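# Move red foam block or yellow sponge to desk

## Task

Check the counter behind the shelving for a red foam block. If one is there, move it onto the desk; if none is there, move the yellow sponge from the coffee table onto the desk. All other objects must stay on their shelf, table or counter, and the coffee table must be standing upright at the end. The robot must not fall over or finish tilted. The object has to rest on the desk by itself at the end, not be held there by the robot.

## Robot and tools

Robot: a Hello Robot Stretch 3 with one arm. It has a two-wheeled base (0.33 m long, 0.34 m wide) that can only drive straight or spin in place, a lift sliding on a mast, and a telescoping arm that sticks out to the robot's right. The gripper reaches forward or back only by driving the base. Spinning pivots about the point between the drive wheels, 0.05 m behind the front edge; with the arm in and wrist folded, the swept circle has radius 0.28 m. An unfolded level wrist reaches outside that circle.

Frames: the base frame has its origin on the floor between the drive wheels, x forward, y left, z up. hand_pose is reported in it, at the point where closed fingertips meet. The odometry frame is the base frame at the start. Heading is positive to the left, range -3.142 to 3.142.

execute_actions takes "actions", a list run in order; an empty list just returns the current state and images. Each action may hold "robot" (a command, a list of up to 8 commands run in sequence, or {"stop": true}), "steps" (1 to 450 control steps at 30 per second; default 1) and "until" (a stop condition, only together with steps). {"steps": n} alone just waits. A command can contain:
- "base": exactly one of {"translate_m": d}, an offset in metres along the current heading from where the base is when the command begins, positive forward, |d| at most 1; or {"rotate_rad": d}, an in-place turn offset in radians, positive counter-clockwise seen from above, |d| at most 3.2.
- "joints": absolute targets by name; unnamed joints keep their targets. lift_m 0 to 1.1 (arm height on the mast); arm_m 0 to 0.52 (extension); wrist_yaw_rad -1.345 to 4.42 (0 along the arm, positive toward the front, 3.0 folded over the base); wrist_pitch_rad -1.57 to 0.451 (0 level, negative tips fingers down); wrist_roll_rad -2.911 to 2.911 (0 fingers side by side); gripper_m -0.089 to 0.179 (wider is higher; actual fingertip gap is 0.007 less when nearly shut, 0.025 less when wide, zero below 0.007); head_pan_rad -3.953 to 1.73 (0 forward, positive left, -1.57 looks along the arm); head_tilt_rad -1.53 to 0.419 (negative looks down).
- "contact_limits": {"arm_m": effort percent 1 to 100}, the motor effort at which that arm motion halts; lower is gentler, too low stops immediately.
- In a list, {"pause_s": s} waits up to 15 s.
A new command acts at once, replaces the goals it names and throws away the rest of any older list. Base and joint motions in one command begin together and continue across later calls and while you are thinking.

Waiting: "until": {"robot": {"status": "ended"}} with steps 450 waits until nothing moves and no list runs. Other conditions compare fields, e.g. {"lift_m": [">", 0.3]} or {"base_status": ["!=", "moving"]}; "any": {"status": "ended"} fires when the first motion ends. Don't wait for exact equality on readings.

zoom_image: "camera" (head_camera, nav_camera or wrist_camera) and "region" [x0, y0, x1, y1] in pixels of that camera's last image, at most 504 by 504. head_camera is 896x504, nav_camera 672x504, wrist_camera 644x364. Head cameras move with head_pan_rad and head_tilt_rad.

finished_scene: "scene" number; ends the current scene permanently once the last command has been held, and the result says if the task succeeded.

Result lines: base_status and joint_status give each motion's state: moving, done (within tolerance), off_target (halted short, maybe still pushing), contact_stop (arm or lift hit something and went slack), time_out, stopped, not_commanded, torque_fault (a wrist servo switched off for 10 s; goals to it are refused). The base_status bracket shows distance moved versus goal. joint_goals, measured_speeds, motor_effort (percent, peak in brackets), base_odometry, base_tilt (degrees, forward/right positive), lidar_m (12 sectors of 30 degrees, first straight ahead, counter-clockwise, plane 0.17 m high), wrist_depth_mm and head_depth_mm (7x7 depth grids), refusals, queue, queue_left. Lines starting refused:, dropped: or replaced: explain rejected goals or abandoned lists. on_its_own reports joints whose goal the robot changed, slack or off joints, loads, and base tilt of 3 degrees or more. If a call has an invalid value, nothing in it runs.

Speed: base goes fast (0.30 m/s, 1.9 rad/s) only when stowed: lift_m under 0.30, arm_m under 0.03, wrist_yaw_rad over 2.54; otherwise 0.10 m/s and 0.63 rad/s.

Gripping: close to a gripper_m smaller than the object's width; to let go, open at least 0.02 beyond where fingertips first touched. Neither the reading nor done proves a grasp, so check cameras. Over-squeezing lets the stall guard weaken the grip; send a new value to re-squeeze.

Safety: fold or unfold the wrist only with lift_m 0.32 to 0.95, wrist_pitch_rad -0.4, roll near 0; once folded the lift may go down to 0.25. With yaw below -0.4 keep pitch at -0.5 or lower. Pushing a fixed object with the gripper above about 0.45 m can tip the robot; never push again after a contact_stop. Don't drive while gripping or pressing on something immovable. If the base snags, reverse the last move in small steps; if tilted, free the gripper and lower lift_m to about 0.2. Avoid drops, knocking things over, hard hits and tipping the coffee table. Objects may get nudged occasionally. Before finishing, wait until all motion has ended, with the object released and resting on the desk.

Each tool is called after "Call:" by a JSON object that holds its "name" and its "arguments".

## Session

Call:
{"name": "execute_actions", "arguments": {"actions": []}}

Scene clock: 0.00 s.
robot.base_odometry: x=+0.000 y=+0.000 heading=+0.000 (m, m, rad; robot's odometry frame)
robot.turned_by_wheels: +0.000 (rad since the last result)
robot.turned_by_imu: +0.000 (rad since the last result)
robot.base_tilt: forward=-0.6 right=-0.5 (deg)
robot.lidar_m: 0.80 0.71 0.77 0.90 0.89 0.94 1.32 1.06 1.36 2.24 2.85 0.96
robot.head_depth_mm: 1487 1181 1270 1216 915 906 1189 / 948 1201 1393 1370 854 844 1333 / 880 1210 1330 1300 805 799 1297 / 847 1228 1250 1240 840 796 1224 / 855 1167 1183 1174 1156 918 1155 / 863 1123 1118 1113 1125 903 1090 / 655 646 638 637 1070 770 676
robot.base_status: not_commanded
robot.joint_positions: lift_m=+0.522 arm_m=+0.003 wrist_yaw_rad=+2.828 wrist_pitch_rad=-0.425 wrist_roll_rad=+0.015 gripper_m=+0.037 head_pan_rad=-0.016 head_tilt_rad=-0.014
robot.joint_goals: lift_m=+0.522 arm_m=+0.003 wrist_yaw_rad=+2.828 wrist_pitch_rad=-0.425 wrist_roll_rad=+0.015 gripper_m=+0.037 head_pan_rad=-0.016 head_tilt_rad=-0.014
robot.joint_status: lift_m=not_commanded arm_m=not_commanded wrist_yaw_rad=not_commanded wrist_pitch_rad=not_commanded wrist_roll_rad=not_commanded gripper_m=not_commanded head_pan_rad=not_commanded head_tilt_rad=not_commanded
robot.measured_speeds: translate_m=+0.000 rotate_rad=+0.000 lift_m=+0.000 arm_m=+0.000 wrist_yaw_rad=+0.000 wrist_pitch_rad=+0.000 wrist_roll_rad=+0.000 head_pan_rad=+0.000 head_tilt_rad=+0.000
robot: refusals=0 queue=idle queue_left=0
robot.motor_effort: left_wheel=+0 right_wheel=+0 lift_m=+26 arm_m=+1 wrist_yaw_rad=+0 wrist_pitch_rad=+7 wrist_roll_rad=+1 gripper_m=-1 head_pan_rad=+0 head_tilt_rad=+1 (%)
robot.hand_pose: x=+0.0476 y=+0.0649 z=+0.5327 quat_wxyz=(+0.256, +0.711, +0.038, +0.654) (m; robot's base frame)
robot.wrist_depth_mm: - 773 907 - 783 748 791 / - 824 974 - - - 840 / - 907 - - 879 771 896 / - 971 - - 962 804 968 / 813 912 926 937 929 820 660 / 768 - 793 774 807 768 701 / 652 645 648 692 666 691 680
pictures: head_camera (sideways: a quarter turn clockwise sets it upright), nav_camera (sideways: a quarter turn counterclockwise sets it upright), wrist_camera
camera_calibration (this result's frames):
head_camera: T_world_to_cam=[[0.0370732, -0.0437962, -0.998352, 1.31403], [0.0264476, 0.998732, -0.0428308, 0.0550864], [0.998963, -0.0248162, 0.0381845, -0.0998966], [0, 0, 0, 1]] pos_world=[0.0496206, 0.0000541877, 1.31804]
nav_camera: T_world_to_cam=[[-0.0215756, -0.0172276, 0.999619, -1.25962], [0.0188202, -0.999681, -0.0168224, 0.076012], [0.99959, 0.0184501, 0.0218929, -0.0773348], [0, 0, 0, 1]] pos_world=[0.0486955, 0.0557145, 1.26211]
wrist_camera: T_world_to_cam=[[0.958628, -0.28456, 0.00760518, -0.0287186], [-0.148946, -0.524181, -0.83848, 0.52529], [0.242584, 0.802658, -0.544879, 0.387967], [0, 0, 0, 1]] pos_world=[0.0116557, -0.04423, 0.652059]
Images, in order (width x height): head_camera 896x504, nav_camera 672x504, wrist_camera 644x364.

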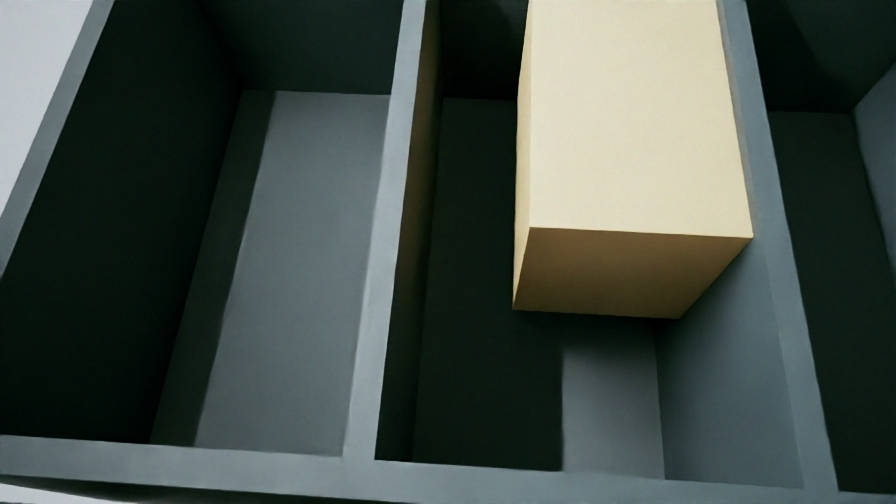

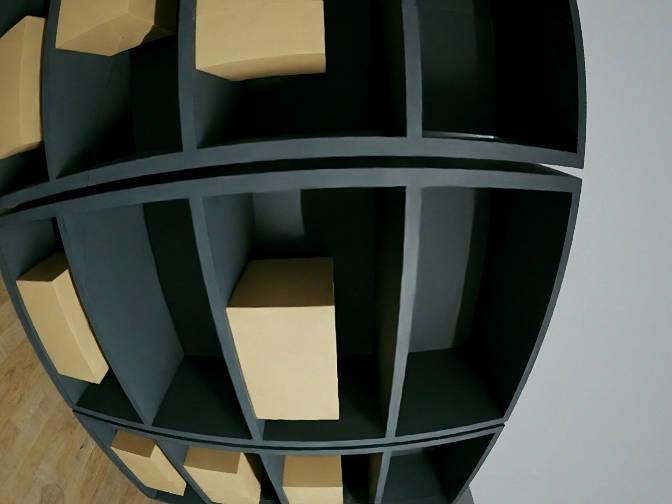

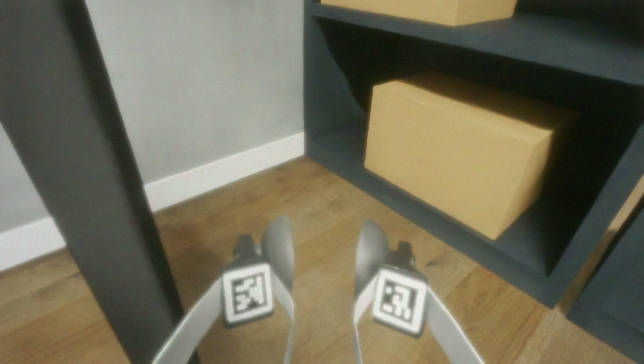

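Call:
{"name": "execute_actions", "arguments": {"actions": [{"robot": {"joints": {"head_pan_rad": -1.0, "head_tilt_rad": -0.5, "lift_m": 0.27}}, "steps": 150, "until": {"robot": {"head_pan_rad_status": ["!=", "moving"]}}}]}}

Call:
{"name": "execute_actions", "arguments": {"actions": [{"robot": {"joints": {"head_pan_rad": -2.3}}, "steps": 150, "until": {"robot": {"status": "ended"}}}]}}

Scene clock: 5.50 s.
robot.base_odometry: x=+0.000 y=+0.000 heading=+0.000 (m, m, rad; robot's odometry frame)
robot.turned_by_wheels: +0.000 (rad since the last result)
robot.turned_by_imu: +0.001 (rad since the last result)
robot.base_tilt: forward=-0.6 right=-0.6 (deg)
robot.lidar_m: 0.80 0.71 0.77 0.90 0.89 0.94 1.32 1.06 1.36 2.24 2.86 0.97
robot.head_depth_mm: 2379 2539 2769 2874 2245 1695 1372 / 2454 2597 2796 2966 2231 1694 1359 / 2448 2629 2868 3030 2186 1691 1355 / 2521 2689 2920 3050 2199 1666 1350 / 2527 2738 2994 3117 2166 1654 1339 / 1715 1797 1967 2141 2013 1652 1340 / 1665 1492 1577 1538 1712 1582 1326
robot.base_status: not_commanded
robot.joint_positions: lift_m=+0.435 arm_m=+0.003 wrist_yaw_rad=+2.828 wrist_pitch_rad=-0.425 wrist_roll_rad=+0.015 gripper_m=+0.037 head_pan_rad=-0.993 head_tilt_rad=-0.494
robot.joint_goals: lift_m=+0.270 arm_m=+0.003 wrist_yaw_rad=+2.828 wrist_pitch_rad=-0.425 wrist_roll_rad=+0.015 gripper_m=+0.037 head_pan_rad=-1.000 head_tilt_rad=-0.500
robot.joint_status: lift_m=moving arm_m=not_commanded wrist_yaw_rad=not_commanded wrist_pitch_rad=not_commanded wrist_roll_rad=not_commanded gripper_m=not_commanded head_pan_rad=done head_tilt_rad=done
robot.measured_speeds: translate_m=+0.000 rotate_rad=+0.000 lift_m=-0.110 arm_m=+0.000 wrist_yaw_rad=+0.000 wrist_pitch_rad=+0.000 wrist_roll_rad=+0.000 head_pan_rad=+0.000 head_tilt_rad=+0.000
robot: refusals=0 queue=running queue_left=0
robot.motor_effort: left_wheel=+0(0) right_wheel=+1(1) lift_m=+12(26) arm_m=+1(1) wrist_yaw_rad=+0(0) wrist_pitch_rad=+7(7) wrist_roll_rad=+0(0) gripper_m=+0(0) head_pan_rad=-2(38) head_tilt_rad=-5(39) (%)
robot.hand_pose: x=+0.0476 y=+0.0649 z=+0.4456 quat_wxyz=(+0.256, +0.711, +0.038, +0.654) (m; robot's base frame)
robot.wrist_depth_mm: - 768 905 - - - 832 / - 842 979 - 847 754 858 / - 880 - - 884 716 893 / - 930 964 - 909 790 864 / 762 789 802 809 831 778 668 / 659 - 686 679 706 692 660 / 574 561 571 590 571 604 599
pictures: head_camera (sideways: a quarter turn clockwise sets it upright), nav_camera (sideways: a quarter turn counterclockwise sets it upright), wrist_camera
camera_calibration (this result's frames):
head_camera: T_world_to_cam=[[-0.26963, 0.334304, -0.903073, 1.19126], [0.830891, 0.554794, -0.0427022, 0.0499847], [0.486744, -0.761869, -0.427359, 0.509191], [0, 0, 0, 1]] pos_world=[0.0318215, -0.0380369, 1.29553]
nav_camera: T_world_to_cam=[[0.227047, -0.380242, 0.896585, -1.1264], [-0.824169, -0.565489, -0.0311152, 0.0997467], [0.518841, -0.731873, -0.441776, 0.52911], [0, 0, 0, 1]] pos_world=[0.0634293, 0.0153442, 1.24676]
wrist_camera: T_world_to_cam=[[0.958628, -0.28456, 0.00760526, -0.0280565], [-0.148946, -0.524182, -0.83848, 0.452286], [0.242584, 0.802658, -0.544879, 0.340526], [0, 0, 0, 1]] pos_world=[0.0116557, -0.04423, 0.564991]
Images, in order (width x height): head_camera 896x504, nav_camera 672x504, wrist_camera 644x364.

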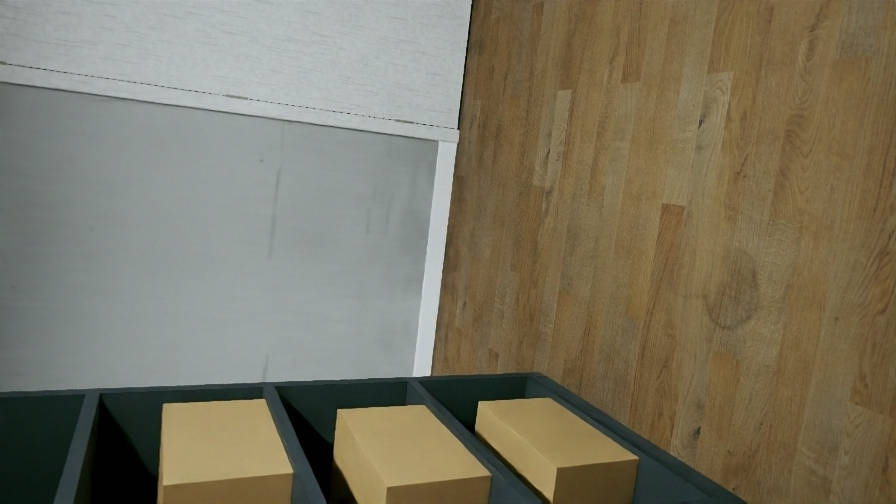

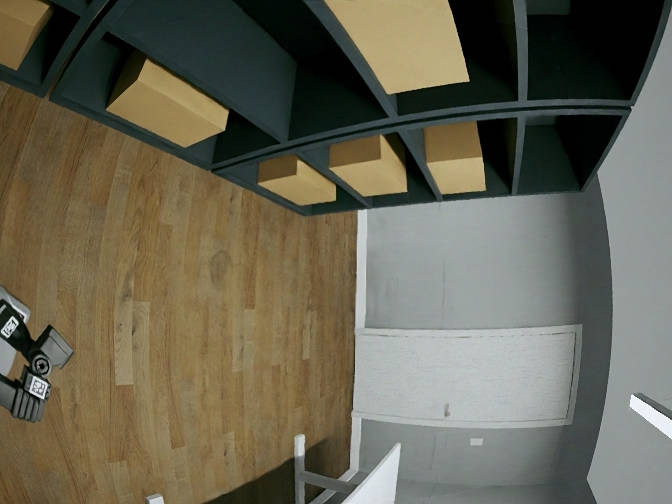

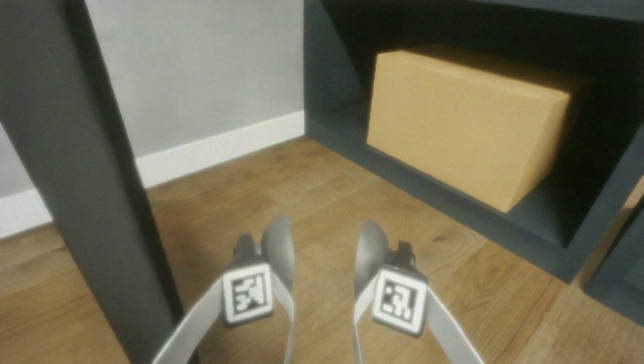

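Scene clock: 7.47 s.
robot.base_odometry: x=+0.000 y=+0.000 heading=+0.000 (m, m, rad; robot's odometry frame)
robot.turned_by_wheels: +0.000 (rad since the last result)
robot.turned_by_imu: +0.000 (rad since the last result)
robot.base_tilt: forward=-0.6 right=-0.5 (deg)
robot.lidar_m: 0.80 0.71 0.78 0.90 0.89 0.94 1.32 1.06 1.36 2.23 2.86 0.96
robot.head_depth_mm: 1351 1436 1542 1648 1451 1407 1372 / 1407 1504 1621 1747 1901 1580 1371 / 1482 1580 1699 1848 1982 1690 1356 / 1517 1660 1792 1726 2065 1665 1350 / 1589 1743 1867 1385 1892 1607 1344 / 1674 1818 1952 1361 2141 1645 1334 / 1784 1946 2091 1428 2127 1630 1320
robot.base_status: not_commanded
robot.joint_positions: lift_m=+0.271 arm_m=+0.003 wrist_yaw_rad=+2.828 wrist_pitch_rad=-0.425 wrist_roll_rad=+0.015 gripper_m=+0.037 head_pan_rad=-2.293 head_tilt_rad=-0.494
robot.joint_goals: lift_m=+0.270 arm_m=+0.003 wrist_yaw_rad=+2.828 wrist_pitch_rad=-0.425 wrist_roll_rad=+0.015 gripper_m=+0.037 head_pan_rad=-2.300 head_tilt_rad=-0.500
robot.joint_status: lift_m=done arm_m=not_commanded wrist_yaw_rad=not_commanded wrist_pitch_rad=not_commanded wrist_roll_rad=not_commanded gripper_m=not_commanded head_pan_rad=done head_tilt_rad=done
robot.measured_speeds: translate_m=+0.000 rotate_rad=+0.000 lift_m=+0.000 arm_m=+0.000 wrist_yaw_rad=+0.000 wrist_pitch_rad=+0.000 wrist_roll_rad=+0.000 head_pan_rad=+0.000 head_tilt_rad=+0.000
robot: refusals=0 queue=done queue_left=0
robot.motor_effort: left_wheel=+0(0) right_wheel=+1(1) lift_m=+13(12) arm_m=+1(1) wrist_yaw_rad=+0(0) wrist_pitch_rad=+7(7) wrist_roll_rad=+0(0) gripper_m=-1(1) head_pan_rad=-3(37) head_tilt_rad=-5(5) (%)
robot.hand_pose: x=+0.0476 y=+0.0649 z=+0.2817 quat_wxyz=(+0.256, +0.711, +0.038, +0.654) (m; robot's base frame)
robot.wrist_depth_mm: - 771 901 - 787 637 604 / - 831 951 - 819 678 824 / - 821 888 906 830 707 753 / - 680 691 702 719 702 625 / 548 564 581 576 585 595 597 / 467 - - 486 514 494 503 / - - - 421 413 431 429
pictures: head_camera (sideways: a quarter turn clockwise sets it upright), nav_camera (sideways: a quarter turn counterclockwise sets it upright), wrist_camera
camera_calibration (this result's frames):
head_camera: T_world_to_cam=[[0.250099, 0.349355, -0.902996, 1.18799], [0.756851, -0.652191, -0.0427003, 0.0504338], [-0.603843, -0.672755, -0.427522, 0.516054], [0, 0, 0, 1]] pos_world=[-0.0236691, -0.0349584, 1.29553]
nav_camera: T_world_to_cam=[[-0.305753, -0.320612, 0.896506, -1.12304], [-0.765349, 0.642862, -0.0311194, 0.0993933], [-0.566353, -0.695655, -0.441937, 0.535939], [0, 0, 0, 1]] pos_world=[0.0362276, -0.0511278, 1.24676]
wrist_camera: T_world_to_cam=[[0.958628, -0.28456, 0.00760358, -0.0268094], [-0.148964, -0.524234, -0.838444, 0.314849], [0.242574, 0.802624, -0.544934, 0.251246], [0, 0, 0, 1]] pos_world=[0.0116556, -0.0442305, 0.4011]
Images, in order (width x height): head_camera 896x504, nav_camera 672x504, wrist_camera 644x364.

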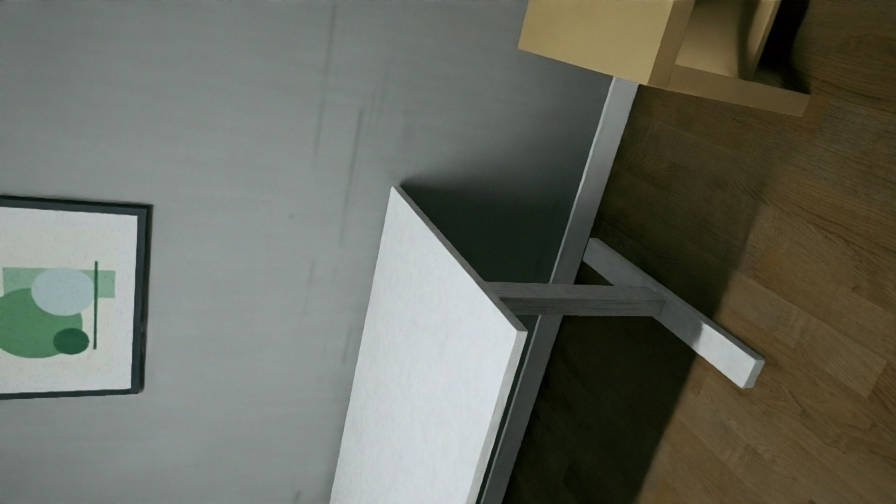

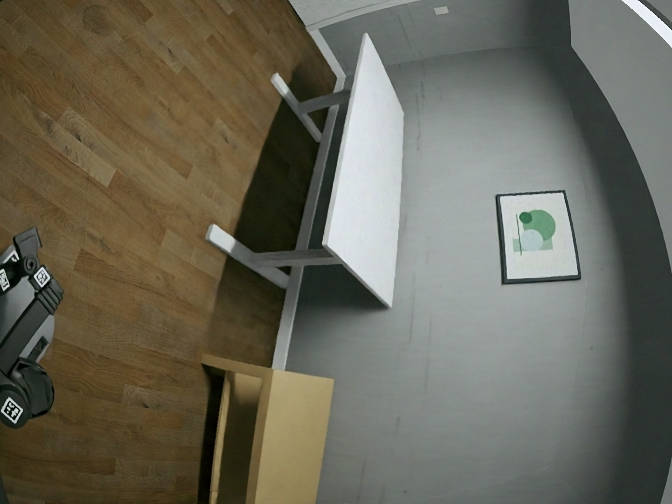

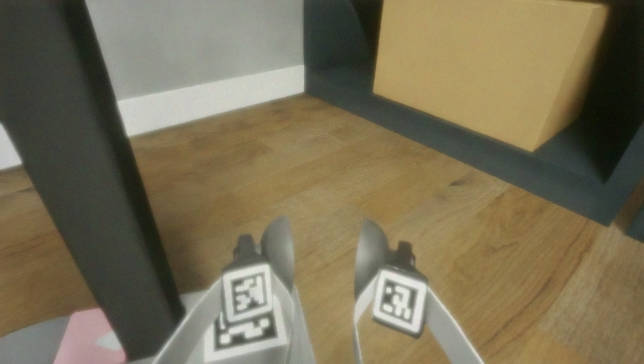

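Call:
{"name": "execute_actions", "arguments": {"actions": [{"robot": [{"base": {"rotate_rad": -1.0}, "joints": {"head_pan_rad": 0.0, "head_tilt_rad": -0.6}}, {"base": {"translate_m": 1.0}}, {"base": {"translate_m": 1.0}}, {"base": {"translate_m": 0.3}}, {"base": {"rotate_rad": 1.42}}], "steps": 450, "until": {"robot": {"status": "ended"}}}, {"steps": 300, "until": {"robot": {"status": "ended"}}}]}}

Scene clock: 42.77 s.
robot.base_odometry: x=+1.243 y=-1.935 heading=+0.420 (m, m, rad; robot's odometry frame)
robot.turned_by_wheels: +0.420 (rad since the last result)
robot.turned_by_imu: +0.423 (rad since the last result)
robot.base_tilt: forward=-0.6 right=-0.5 (deg)
robot.lidar_m: 1.50 0.54 0.69 1.57 2.18 2.03 1.53 0.87 0.65 0.62 0.63 0.85
robot.head_depth_mm: 1583 1551 1591 1632 1669 1510 1280 / 1620 1721 1575 1928 1887 1546 1279 / 1614 1712 1583 1755 1853 1532 1269 / 1615 1703 1874 1755 1835 1517 1258 / 1618 1693 1911 1873 1859 1508 1259 / 1347 1556 2766 2289 1870 1504 1250 / 2397 2596 2808 2482 1741 1164 1181
robot.base_status: done (rotate_rad +1.4199 of +1.4200)
robot.joint_positions: lift_m=+0.271 arm_m=+0.003 wrist_yaw_rad=+2.828 wrist_pitch_rad=-0.425 wrist_roll_rad=+0.015 gripper_m=+0.037 head_pan_rad=-0.007 head_tilt_rad=-0.594
robot.joint_goals: lift_m=+0.270 arm_m=+0.003 wrist_yaw_rad=+2.828 wrist_pitch_rad=-0.425 wrist_roll_rad=+0.015 gripper_m=+0.037 head_pan_rad=+0.000 head_tilt_rad=-0.600
robot.joint_status: lift_m=done arm_m=not_commanded wrist_yaw_rad=not_commanded wrist_pitch_rad=not_commanded wrist_roll_rad=not_commanded gripper_m=not_commanded head_pan_rad=done head_tilt_rad=done
robot.measured_speeds: translate_m=+0.000 rotate_rad=+0.000 lift_m=+0.000 arm_m=+0.000 wrist_yaw_rad=+0.000 wrist_pitch_rad=+0.000 wrist_roll_rad=+0.000 head_pan_rad=+0.000 head_tilt_rad=+0.000
robot: refusals=0 queue=done queue_left=0
robot.motor_effort: left_wheel=-2(10) right_wheel=+5(14) lift_m=+13(13) arm_m=+1(1) wrist_yaw_rad=+0(1) wrist_pitch_rad=+7(7) wrist_roll_rad=+0(0) gripper_m=+0(0) head_pan_rad=+3(39) head_tilt_rad=-4(18) (%)
robot.hand_pose: x=+0.0476 y=+0.0648 z=+0.2817 quat_wxyz=(+0.256, +0.711, +0.038, +0.654) (m; robot's base frame)
robot.wrist_depth_mm: - - - - 709 468 485 / - - - - 745 506 536 / - 863 866 908 756 552 607 / - 691 695 698 677 610 676 / 551 570 581 584 594 593 588 / 470 - - 491 504 494 498 / - - - 421 410 434 431
pictures: head_camera (sideways: a quarter turn clockwise sets it upright), nav_camera (sideways: a quarter turn counterclockwise sets it upright), wrist_camera
camera_calibration (this result's frames):
head_camera: T_world_to_cam=[[-0.51586, -0.0396162, -0.855756, 1.13104], [-0.00802637, 0.99911, -0.0414141, 0.0534197], [0.856635, -0.0144953, -0.515719, 0.621908], [0, 0, 0, 1]] pos_world=[0.0511418, 0.00045023, 1.29084]
nav_camera: T_world_to_cam=[[0.529925, -0.0212463, 0.847779, -1.06459], [0.0132014, -0.999358, -0.0332969, 0.0974748], [0.847942, 0.0288367, -0.529304, 0.640991], [0, 0, 0, 1]] pos_world=[0.0193417, 0.0563096, 1.24506]
wrist_camera: T_world_to_cam=[[0.958628, -0.28456, 0.00760324, -0.0268156], [-0.148964, -0.524234, -0.838444, 0.314824], [0.242574, 0.802624, -0.544934, 0.251256], [0, 0, 0, 1]] pos_world=[0.0116556, -0.0442533, 0.401085]
Images, in order (width x height): head_camera 896x504, nav_camera 672x504, wrist_camera 644x364.

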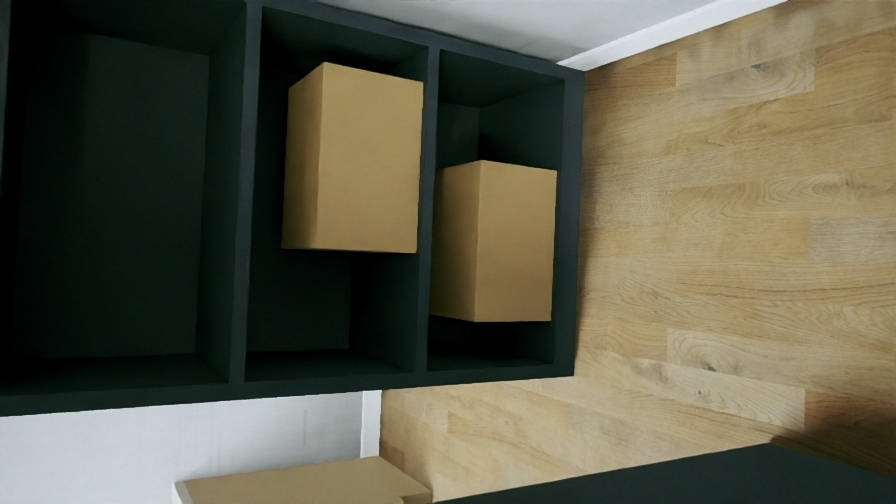

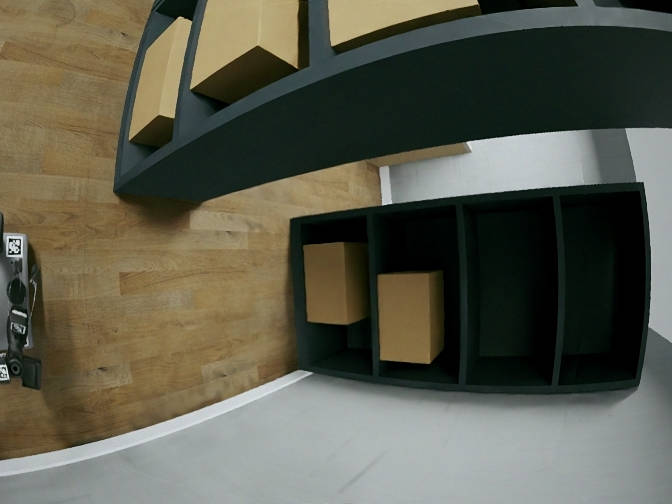

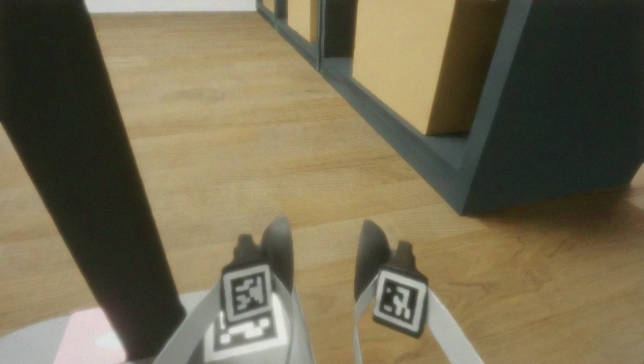

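Call:
{"name": "execute_actions", "arguments": {"actions": [{"robot": {"base": {"translate_m": 0.72}, "joints": {"head_pan_rad": 0.8, "head_tilt_rad": -0.25}}, "steps": 300, "until": {"robot": {"status": "ended"}}}]}}

Scene clock: 57.07 s.
robot.base_odometry: x=+1.900 y=-1.642 heading=+0.420 (m, m, rad; robot's odometry frame)
robot.turned_by_wheels: +0.000 (rad since the last result)
robot.turned_by_imu: +0.001 (rad since the last result)
robot.base_tilt: forward=-0.6 right=-0.5 (deg)
robot.lidar_m: 0.78 0.82 0.39 0.37 0.38 2.74 2.24 0.87 0.62 0.59 0.61 0.82
robot.head_depth_mm: 2087 2089 2175 2166 2106 814 846 / 2263 2300 2388 2173 1868 1977 1669 / 2439 2548 2634 2099 1956 2037 1678 / 2698 2829 2922 2269 2202 2192 1664 / 2933 3181 3283 2491 2520 2201 1662 / 2971 3429 3582 2822 2878 2173 1638 / 2997 3142 3309 3366 3212 2163 1626
robot.base_status: done (translate_m +0.7200 of +0.7200)
robot.joint_positions: lift_m=+0.271 arm_m=+0.003 wrist_yaw_rad=+2.828 wrist_pitch_rad=-0.425 wrist_roll_rad=+0.015 gripper_m=+0.037 head_pan_rad=+0.793 head_tilt_rad=-0.260
robot.joint_goals: lift_m=+0.270 arm_m=+0.003 wrist_yaw_rad=+2.828 wrist_pitch_rad=-0.425 wrist_roll_rad=+0.015 gripper_m=+0.037 head_pan_rad=+0.800 head_tilt_rad=-0.250
robot.joint_status: lift_m=done arm_m=not_commanded wrist_yaw_rad=not_commanded wrist_pitch_rad=not_commanded wrist_roll_rad=not_commanded gripper_m=not_commanded head_pan_rad=done head_tilt_rad=done
robot.measured_speeds: translate_m=+0.000 rotate_rad=+0.000 lift_m=+0.000 arm_m=+0.000 wrist_yaw_rad=+0.000 wrist_pitch_rad=+0.000 wrist_roll_rad=+0.000 head_pan_rad=+0.000 head_tilt_rad=+0.000
robot: refusals=0 queue=done queue_left=0
robot.motor_effort: left_wheel=-2(6) right_wheel=+4(11) lift_m=+13(13) arm_m=+1(1) wrist_yaw_rad=+0(0) wrist_pitch_rad=+7(7) wrist_roll_rad=+1(1) gripper_m=-2(0) head_pan_rad=+3(39) head_tilt_rad=+5(35) (%)
robot.hand_pose: x=+0.0476 y=+0.0648 z=+0.2817 quat_wxyz=(+0.256, +0.711, +0.038, +0.654) (m; robot's base frame)
robot.wrist_depth_mm: - 338 365 392 - - - / - 366 393 428 - - - / - 401 426 472 910 936 936 / - 437 472 524 712 729 705 / 431 478 512 560 597 583 600 / 453 - - 487 509 499 498 / - - - 421 413 435 434
pictures: head_camera (sideways: a quarter turn clockwise sets it upright), nav_camera (sideways: a quarter turn counterclockwise sets it upright), wrist_camera
camera_calibration (this result's frames):
head_camera: T_world_to_cam=[[-0.11429, -0.177605, -0.977443, 1.28742], [-0.7122, 0.700595, -0.0440247, 0.0611325], [0.69261, 0.691103, -0.206561, 0.220576], [0, 0, 0, 1]] pos_world=[0.037904, 0.0333813, 1.30663]
nav_camera: T_world_to_cam=[[0.169021, 0.146582, 0.974652, -1.22796], [0.732959, -0.679818, -0.0248665, 0.0821216], [0.658941, 0.718582, -0.222342, 0.242678], [0, 0, 0, 1]] pos_world=[-0.0125512, 0.0614406, 1.25283]
wrist_camera: T_world_to_cam=[[0.958628, -0.28456, 0.00760324, -0.0268156], [-0.148964, -0.524233, -0.838444, 0.314824], [0.242574, 0.802624, -0.544934, 0.251256], [0, 0, 0, 1]] pos_world=[0.0116556, -0.0442533, 0.401084]
Images, in order (width x height): head_camera 896x504, nav_camera 672x504, wrist_camera 644x364.

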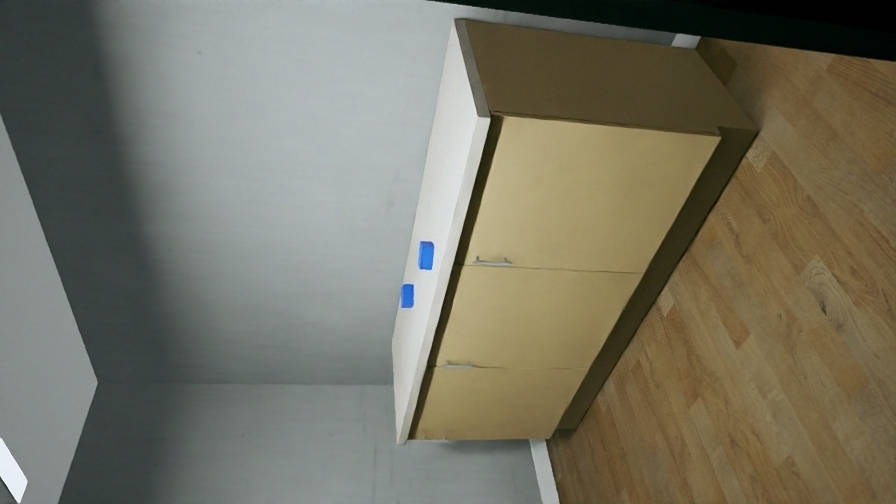

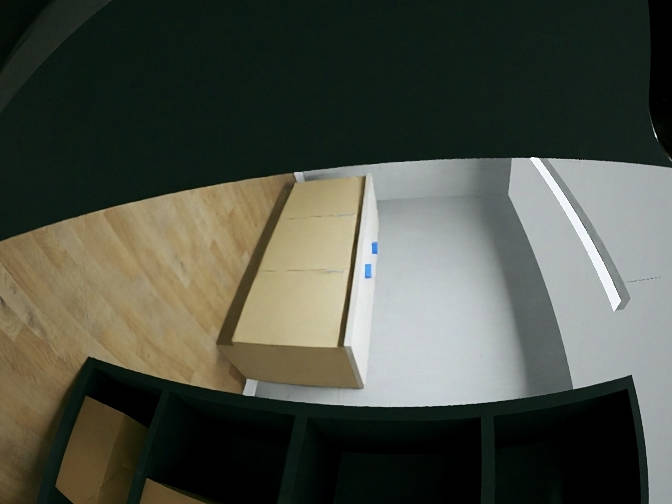

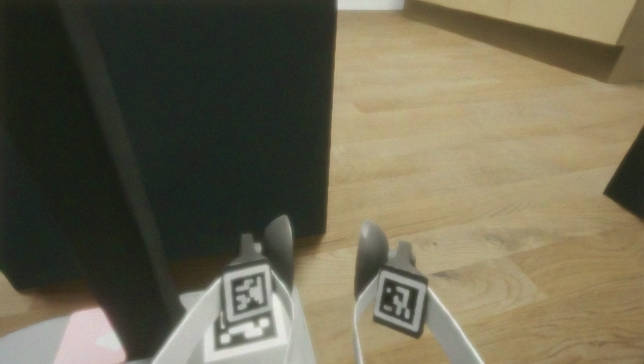

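Call:
{"name": "zoom_image", "arguments": {"camera": "head_camera", "region": [360, 0, 520, 460]}}

Call:
{"name": "zoom_image", "arguments": {"camera": "head_camera", "region": [380, 225, 460, 325]}}

Region (360, 0, 520, 460) of head_camera's 896x504 image, scaled by 1.096, with more detail than that image has; it fills the left 175 columns of this view, and the rest is white.

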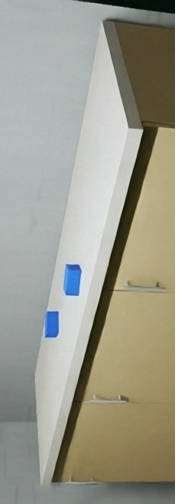

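Region (380, 225, 460, 325) of head_camera's 896x504 image, scaled by 5.040, with more detail than that image has; it fills the left 403 columns of this view, and the rest is white.

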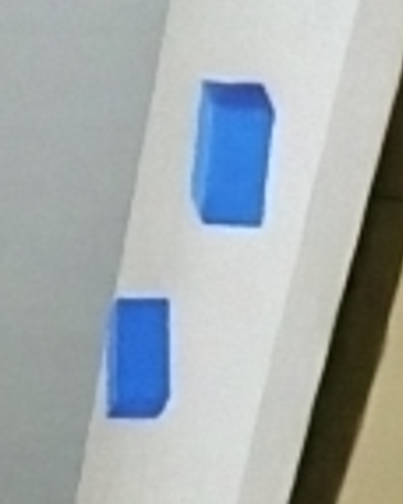

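Call:
{"name": "execute_actions", "arguments": {"actions": [{"robot": [{"base": {"translate_m": -0.55}, "joints": {"head_pan_rad": 0.55, "head_tilt_rad": -0.6}}, {"base": {"rotate_rad": 1.96}}, {"base": {"translate_m": 1.0}}, {"base": {"translate_m": 1.0}}], "steps": 450, "until": {"robot": {"status": "ended"}}}, {"steps": 300, "until": {"robot": {"status": "ended"}}}]}}

Scene clock: 97.93 s.
robot.base_odometry: x=-0.049 y=-0.486 heading=+2.380 (m, m, rad; robot's odometry frame)
robot.turned_by_wheels: +1.960 (rad since the last result)
robot.turned_by_imu: +1.964 (rad since the last result)
robot.base_tilt: forward=-0.6 right=-0.5 (deg)
robot.lidar_m: 1.29 1.45 0.90 1.02 1.76 2.46 1.75 1.07 0.94 0.97 1.15 1.28
robot.head_depth_mm: 1300 1378 1470 1573 1691 1545 1282 / 1434 1531 1641 1705 1803 1535 1278 / 1575 1700 1872 1685 1766 1525 1271 / 1487 1654 1836 1673 1575 1525 1263 / 1393 1508 1690 1664 1384 1470 1257 / 1303 1421 1557 1619 1238 1383 1251 / 1226 1328 1447 1550 1541 1454 1246
robot.base_status: done (translate_m +1.0000 of +1.0000)
robot.joint_positions: lift_m=+0.271 arm_m=+0.003 wrist_yaw_rad=+2.828 wrist_pitch_rad=-0.425 wrist_roll_rad=+0.015 gripper_m=+0.037 head_pan_rad=+0.557 head_tilt_rad=-0.594
robot.joint_goals: lift_m=+0.270 arm_m=+0.003 wrist_yaw_rad=+2.828 wrist_pitch_rad=-0.425 wrist_roll_rad=+0.015 gripper_m=+0.037 head_pan_rad=+0.550 head_tilt_rad=-0.600
robot.joint_status: lift_m=done arm_m=not_commanded wrist_yaw_rad=not_commanded wrist_pitch_rad=not_commanded wrist_roll_rad=not_commanded gripper_m=not_commanded head_pan_rad=done head_tilt_rad=done
robot.measured_speeds: translate_m=+0.000 rotate_rad=+0.000 lift_m=+0.000 arm_m=+0.000 wrist_yaw_rad=+0.000 wrist_pitch_rad=+0.000 wrist_roll_rad=+0.000 head_pan_rad=+0.000 head_tilt_rad=+0.000
robot: refusals=0 queue=done queue_left=0
robot.motor_effort: left_wheel=-3(9) right_wheel=+4(15) lift_m=+12(13) arm_m=+0(0) wrist_yaw_rad=+0(0) wrist_pitch_rad=+7(7) wrist_roll_rad=+0(1) gripper_m=+0(1) head_pan_rad=-3(21) head_tilt_rad=-5(34) (%)
robot.hand_pose: x=+0.0476 y=+0.0648 z=+0.2817 quat_wxyz=(+0.256, +0.711, +0.038, +0.654) (m; robot's base frame)
robot.wrist_depth_mm: - - - - - - - / - - - - - 953 - / - 872 879 892 924 938 992 / - 694 700 713 722 731 733 / 549 558 575 577 604 590 600 / 467 - - 487 503 497 502 / - - - 424 414 427 430
pictures: head_camera (sideways: a quarter turn clockwise sets it upright), nav_camera (sideways: a quarter turn counterclockwise sets it upright), wrist_camera
camera_calibration (this result's frames):
head_camera: T_world_to_cam=[[-0.414629, -0.309088, -0.85589, 1.1306], [-0.54079, 0.840137, -0.041418, 0.0566746], [0.731867, 0.445683, -0.515497, 0.62238], [0, 0, 0, 1]] pos_world=[0.0439299, 0.0244565, 1.29085]
nav_camera: T_world_to_cam=[[0.459048, 0.265167, 0.847916, -1.06433], [0.545313, -0.837571, -0.0332917, 0.0942222], [0.701362, 0.477662, -0.529085, 0.641599], [0, 0, 0, 1]] pos_world=[-0.012793, 0.0546768, 1.24506]
wrist_camera: T_world_to_cam=[[0.958628, -0.28456, 0.00760312, -0.0268221], [-0.148964, -0.524234, -0.838444, 0.314812], [0.242574, 0.802624, -0.544934, 0.251274], [0, 0, 0, 1]] pos_world=[0.0116556, -0.0442761, 0.401084]
Images, in order (width x height): head_camera 896x504, nav_camera 672x504, wrist_camera 644x364.

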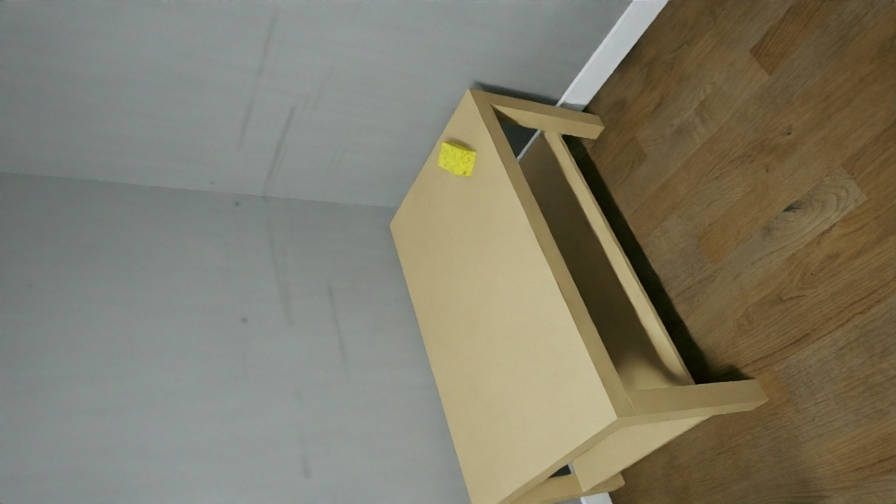

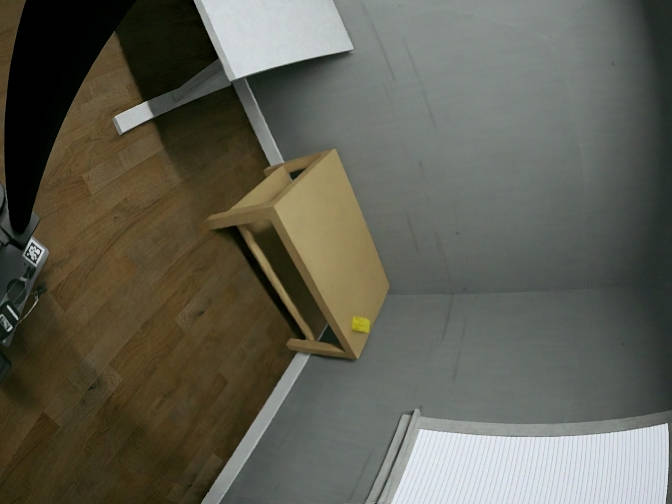

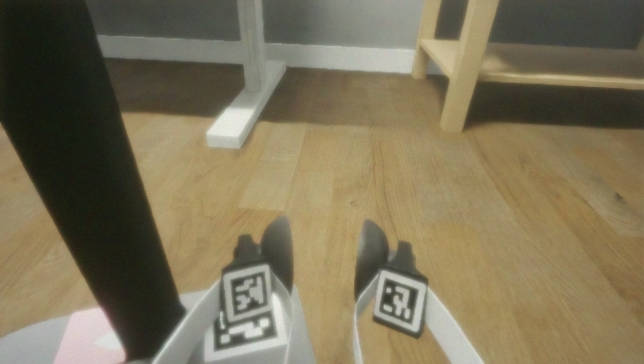

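Call:
{"name": "zoom_image", "arguments": {"camera": "head_camera", "region": [400, 80, 520, 220]}}

Region (400, 80, 520, 220) of head_camera's 896x504 image, scaled by 3.600, with more detail than that image has; it fills the left 432 columns of this view, and the rest is white.

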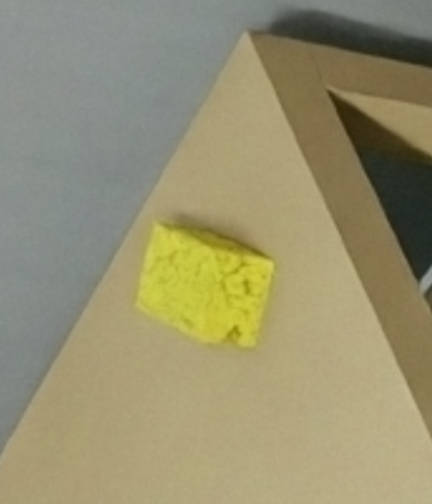

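Call:
{"name": "execute_actions", "arguments": {"actions": [{"robot": [{"base": {"rotate_rad": 0.602}, "joints": {"head_pan_rad": -1.57, "head_tilt_rad": -0.8}}, {"base": {"translate_m": 0.69}}, {"base": {"rotate_rad": 1.196}}, {"joints": {"lift_m": 0.58, "wrist_pitch_rad": -0.4}}], "steps": 450, "until": {"robot": {"status": "ended"}}}]}}

Scene clock: 193.03 s.
robot.base_odometry: x=-0.730 y=-0.376 heading=-2.106 (m, m, rad; robot's odometry frame)
robot.turned_by_wheels: +1.798 (rad since the last result)
robot.turned_by_imu: +1.801 (rad since the last result)
robot.base_tilt: forward=-0.6 right=-0.6 (deg)
robot.lidar_m: 0.31 0.77 1.96 2.05 1.53 1.47 1.21 0.90 0.88 0.82 0.91 0.30
robot.head_depth_mm: 745 816 911 1033 1191 1322 1165 / 789 877 985 1128 1309 1349 1165 / 838 939 1067 1204 1324 1342 1164 / 900 1016 1165 1248 1050 1279 1179 / 969 1100 1282 1253 1021 900 1149 / 1002 1117 1268 1239 1014 857 978 / 915 1006 1116 1194 1008 854 740
robot.base_status: done (rotate_rad +1.1959 of +1.1960)
robot.joint_positions: lift_m=+0.579 arm_m=+0.003 wrist_yaw_rad=+2.828 wrist_pitch_rad=-0.421 wrist_roll_rad=+0.015 gripper_m=+0.037 head_pan_rad=-1.563 head_tilt_rad=-0.791
robot.joint_goals: lift_m=+0.580 arm_m=+0.003 wrist_yaw_rad=+2.828 wrist_pitch_rad=-0.400 wrist_roll_rad=+0.015 gripper_m=+0.037 head_pan_rad=-1.570 head_tilt_rad=-0.800
robot.joint_status: lift_m=done arm_m=not_commanded wrist_yaw_rad=not_commanded wrist_pitch_rad=done wrist_roll_rad=not_commanded gripper_m=not_commanded head_pan_rad=done head_tilt_rad=done
robot.measured_speeds: translate_m=+0.000 rotate_rad=+0.000 lift_m=+0.000 arm_m=+0.000 wrist_yaw_rad=+0.000 wrist_pitch_rad=+0.000 wrist_roll_rad=+0.000 head_pan_rad=+0.000 head_tilt_rad=+0.000
robot: refusals=0 queue=done queue_left=0
robot.motor_effort: left_wheel=-2(9) right_wheel=+4(13) lift_m=+39(40) arm_m=+0(1) wrist_yaw_rad=+0(0) wrist_pitch_rad=+9(8) wrist_roll_rad=+0(1) gripper_m=-1(1) head_pan_rad=-4(40) head_tilt_rad=-6(29) (%)
robot.hand_pose: x=+0.0478 y=+0.0653 z=+0.5913 quat_wxyz=(+0.254, +0.711, +0.036, +0.655) (m; robot's base frame)
robot.wrist_depth_mm: - - - - - - - / - - - - - - - / - - - - - - - / - - - - - - - / 985 - - - - - 702 / 829 - 862 864 851 837 779 / 720 710 720 741 716 744 742
pictures: head_camera (sideways: a quarter turn clockwise sets it upright), nav_camera (sideways: a quarter turn counterclockwise sets it upright), wrist_camera
camera_calibration (this result's frames):
head_camera: T_world_to_cam=[[-0.0482417, 0.672553, -0.738475, 0.975299], [0.998831, 0.0302565, -0.0376942, 0.0424247], [-0.00300772, -0.73943, -0.673227, 0.832056], [0, 0, 0, 1]] pos_world=[0.00717755, -0.0419771, 1.282]
nav_camera: T_world_to_cam=[[-0.0124252, -0.685656, 0.72782, -0.904905], [-0.999115, -0.0207319, -0.0365876, 0.107925], [0.0401756, -0.72763, -0.684792, 0.848191], [0, 0, 0, 1]] pos_world=[0.0625094, -0.00104673, 1.24339]
wrist_camera: T_world_to_cam=[[0.95862, -0.284586, 0.00769977, -0.0292472], [-0.147944, -0.521089, -0.840582, 0.575698], [0.24323, 0.804659, -0.541629, 0.417478], [0, 0, 0, 1]] pos_world=[0.011665, -0.0442607, 0.710265]
Images, in order (width x height): head_camera 896x504, nav_camera 672x504, wrist_camera 644x364.

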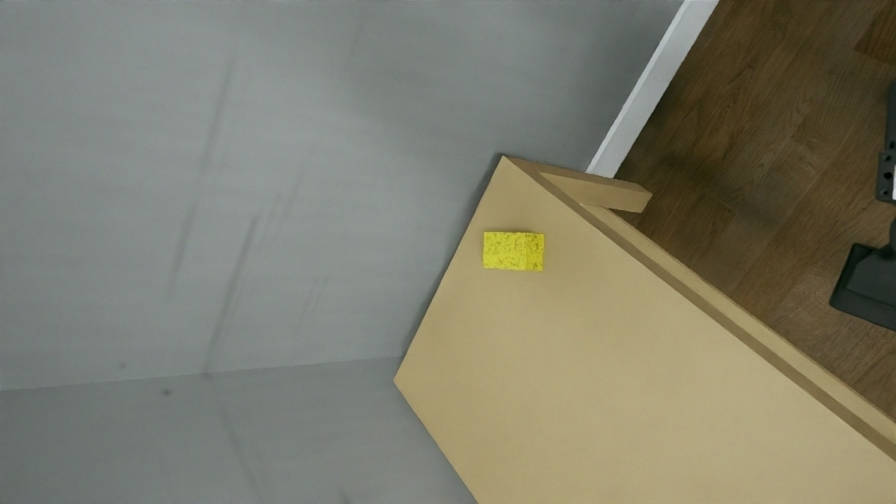

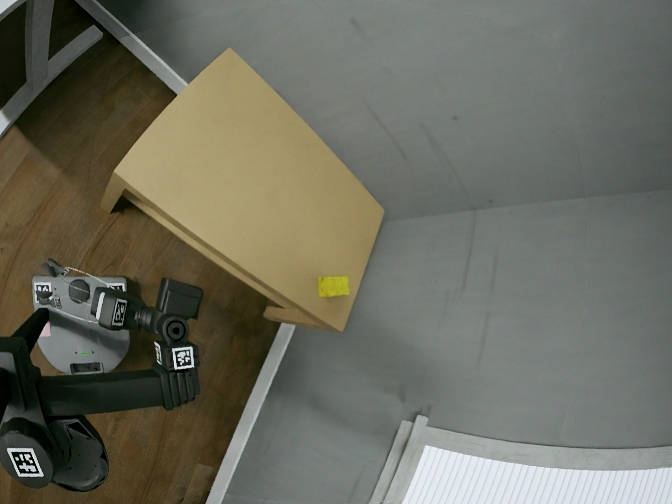

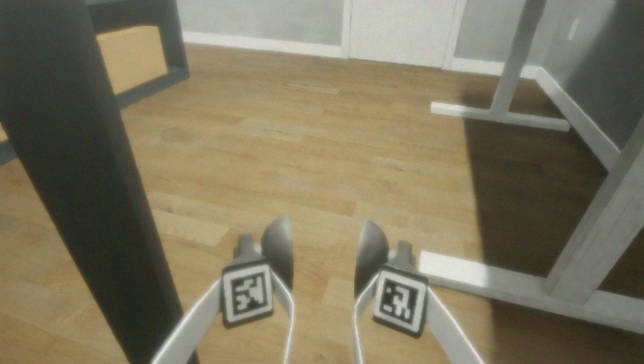

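Call:
{"name": "execute_actions", "arguments": {"actions": [{"robot": {"base": {"translate_m": 0.023}, "joints": {"wrist_yaw_rad": 0.0, "gripper_m": 0.14, "arm_m": 0.30}}, "steps": 300, "until": {"robot": {"status": "ended"}}}]}}

Scene clock: 202.40 s.
robot.base_odometry: x=-0.742 y=-0.395 heading=-2.106 (m, m, rad; robot's odometry frame)
robot.turned_by_wheels: +0.000 (rad since the last result)
robot.turned_by_imu: +0.001 (rad since the last result)
robot.base_tilt: forward=-0.6 right=-0.5 (deg)
robot.lidar_m: 0.91 0.75 1.92 2.07 1.55 1.49 1.22 0.92 0.89 0.82 0.88 0.28
robot.head_depth_mm: 754 833 930 1046 1207 1323 1170 / 800 888 999 1143 1302 1380 - / 852 952 1081 1215 - 1332 1162 / 911 1029 1184 1256 995 1280 1159 / 979 1119 1301 1249 1024 878 1127 / 992 1102 1231 1243 1012 859 774 / 894 984 1087 1170 1008 852 738
robot.base_status: done (translate_m +0.0230 of +0.0230)
robot.joint_positions: lift_m=+0.579 arm_m=+0.300 wrist_yaw_rad=+0.002 wrist_pitch_rad=-0.421 wrist_roll_rad=+0.015 gripper_m=+0.140 head_pan_rad=-1.563 head_tilt_rad=-0.791
robot.joint_goals: lift_m=+0.580 arm_m=+0.300 wrist_yaw_rad=+0.000 wrist_pitch_rad=-0.400 wrist_roll_rad=+0.015 gripper_m=+0.140 head_pan_rad=-1.570 head_tilt_rad=-0.800
robot.joint_status: lift_m=done arm_m=done wrist_yaw_rad=done wrist_pitch_rad=done wrist_roll_rad=not_commanded gripper_m=done head_pan_rad=done head_tilt_rad=done
robot.measured_speeds: translate_m=+0.000 rotate_rad=+0.000 lift_m=+0.000 arm_m=+0.000 wrist_yaw_rad=+0.000 wrist_pitch_rad=+0.000 wrist_roll_rad=+0.000 head_pan_rad=+0.000 head_tilt_rad=+0.000
robot: refusals=0 queue=done queue_left=0
robot.motor_effort: left_wheel=-2(6) right_wheel=+5(9) lift_m=+39(38) arm_m=+4(6) wrist_yaw_rad=-2(3) wrist_pitch_rad=+9(9) wrist_roll_rad=+1(0) gripper_m=-1(81) head_pan_rad=-3(3) head_tilt_rad=-6(6) (%)
robot.hand_pose: x=-0.0210 y=-0.6687 z=+0.5914 quat_wxyz=(+0.687, +0.148, -0.696, -0.148) (m; robot's base frame)
robot.wrist_depth_mm: 453 542 556 458 394 340 304 / 469 567 617 493 416 362 317 / 491 546 639 545 448 384 335 / 439 444 456 464 476 411 357 / 360 378 373 324 383 432 379 / 307 - 313 282 330 - 404 / 264 262 270 276 290 533 420
pictures: head_camera (sideways: a quarter turn clockwise sets it upright), nav_camera (sideways: a quarter turn counterclockwise sets it upright), wrist_camera
camera_calibration (this result's frames):
head_camera: T_world_to_cam=[[-0.0482418, 0.672553, -0.738475, 0.975299], [0.998831, 0.0302566, -0.0376942, 0.0424247], [-0.00300764, -0.73943, -0.673227, 0.832056], [0, 0, 0, 1]] pos_world=[0.00717755, -0.0419771, 1.282]
nav_camera: T_world_to_cam=[[-0.0124251, -0.685656, 0.72782, -0.904905], [-0.999115, -0.020732, -0.0365876, 0.107925], [0.0401757, -0.72763, -0.684792, 0.84819], [0, 0, 0, 1]] pos_world=[0.0625094, -0.00104673, 1.24339]
wrist_camera: T_world_to_cam=[[-0.999608, -0.0269149, 0.00770194, -0.0410305], [-0.0210486, 0.541178, -0.840644, 0.896149], [0.0184577, -0.840477, -0.541533, -0.0801088], [0, 0, 0, 1]] pos_world=[-0.0206731, -0.55341, 0.710277]
Images, in order (width x height): head_camera 896x504, nav_camera 672x504, wrist_camera 644x364.

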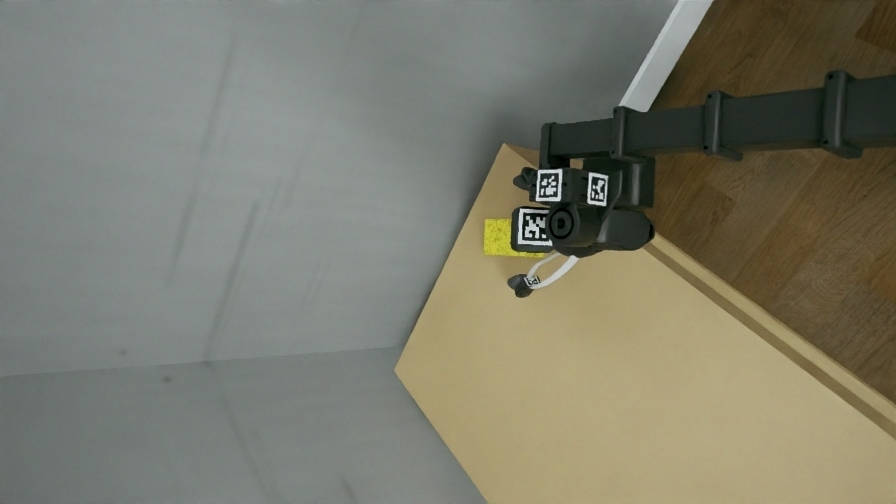

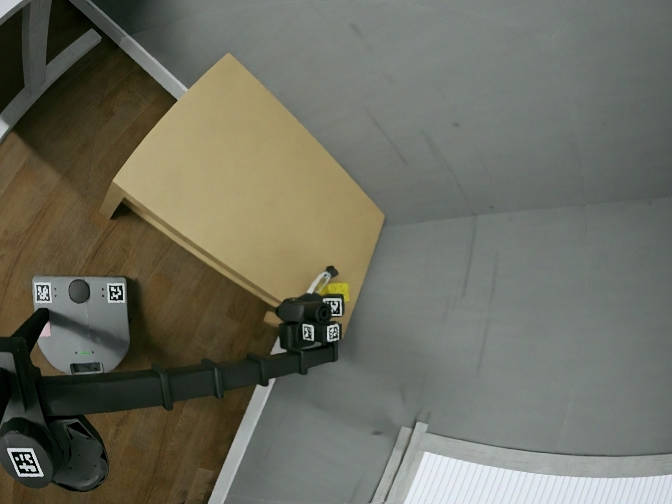

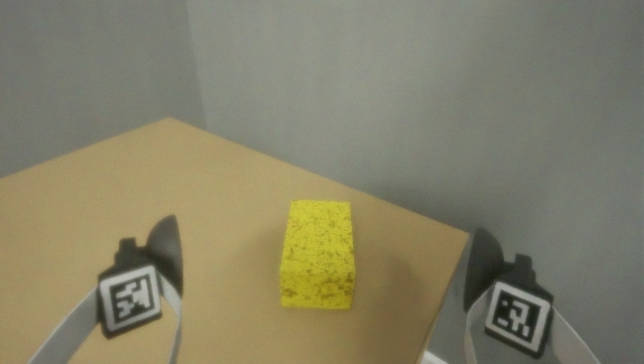

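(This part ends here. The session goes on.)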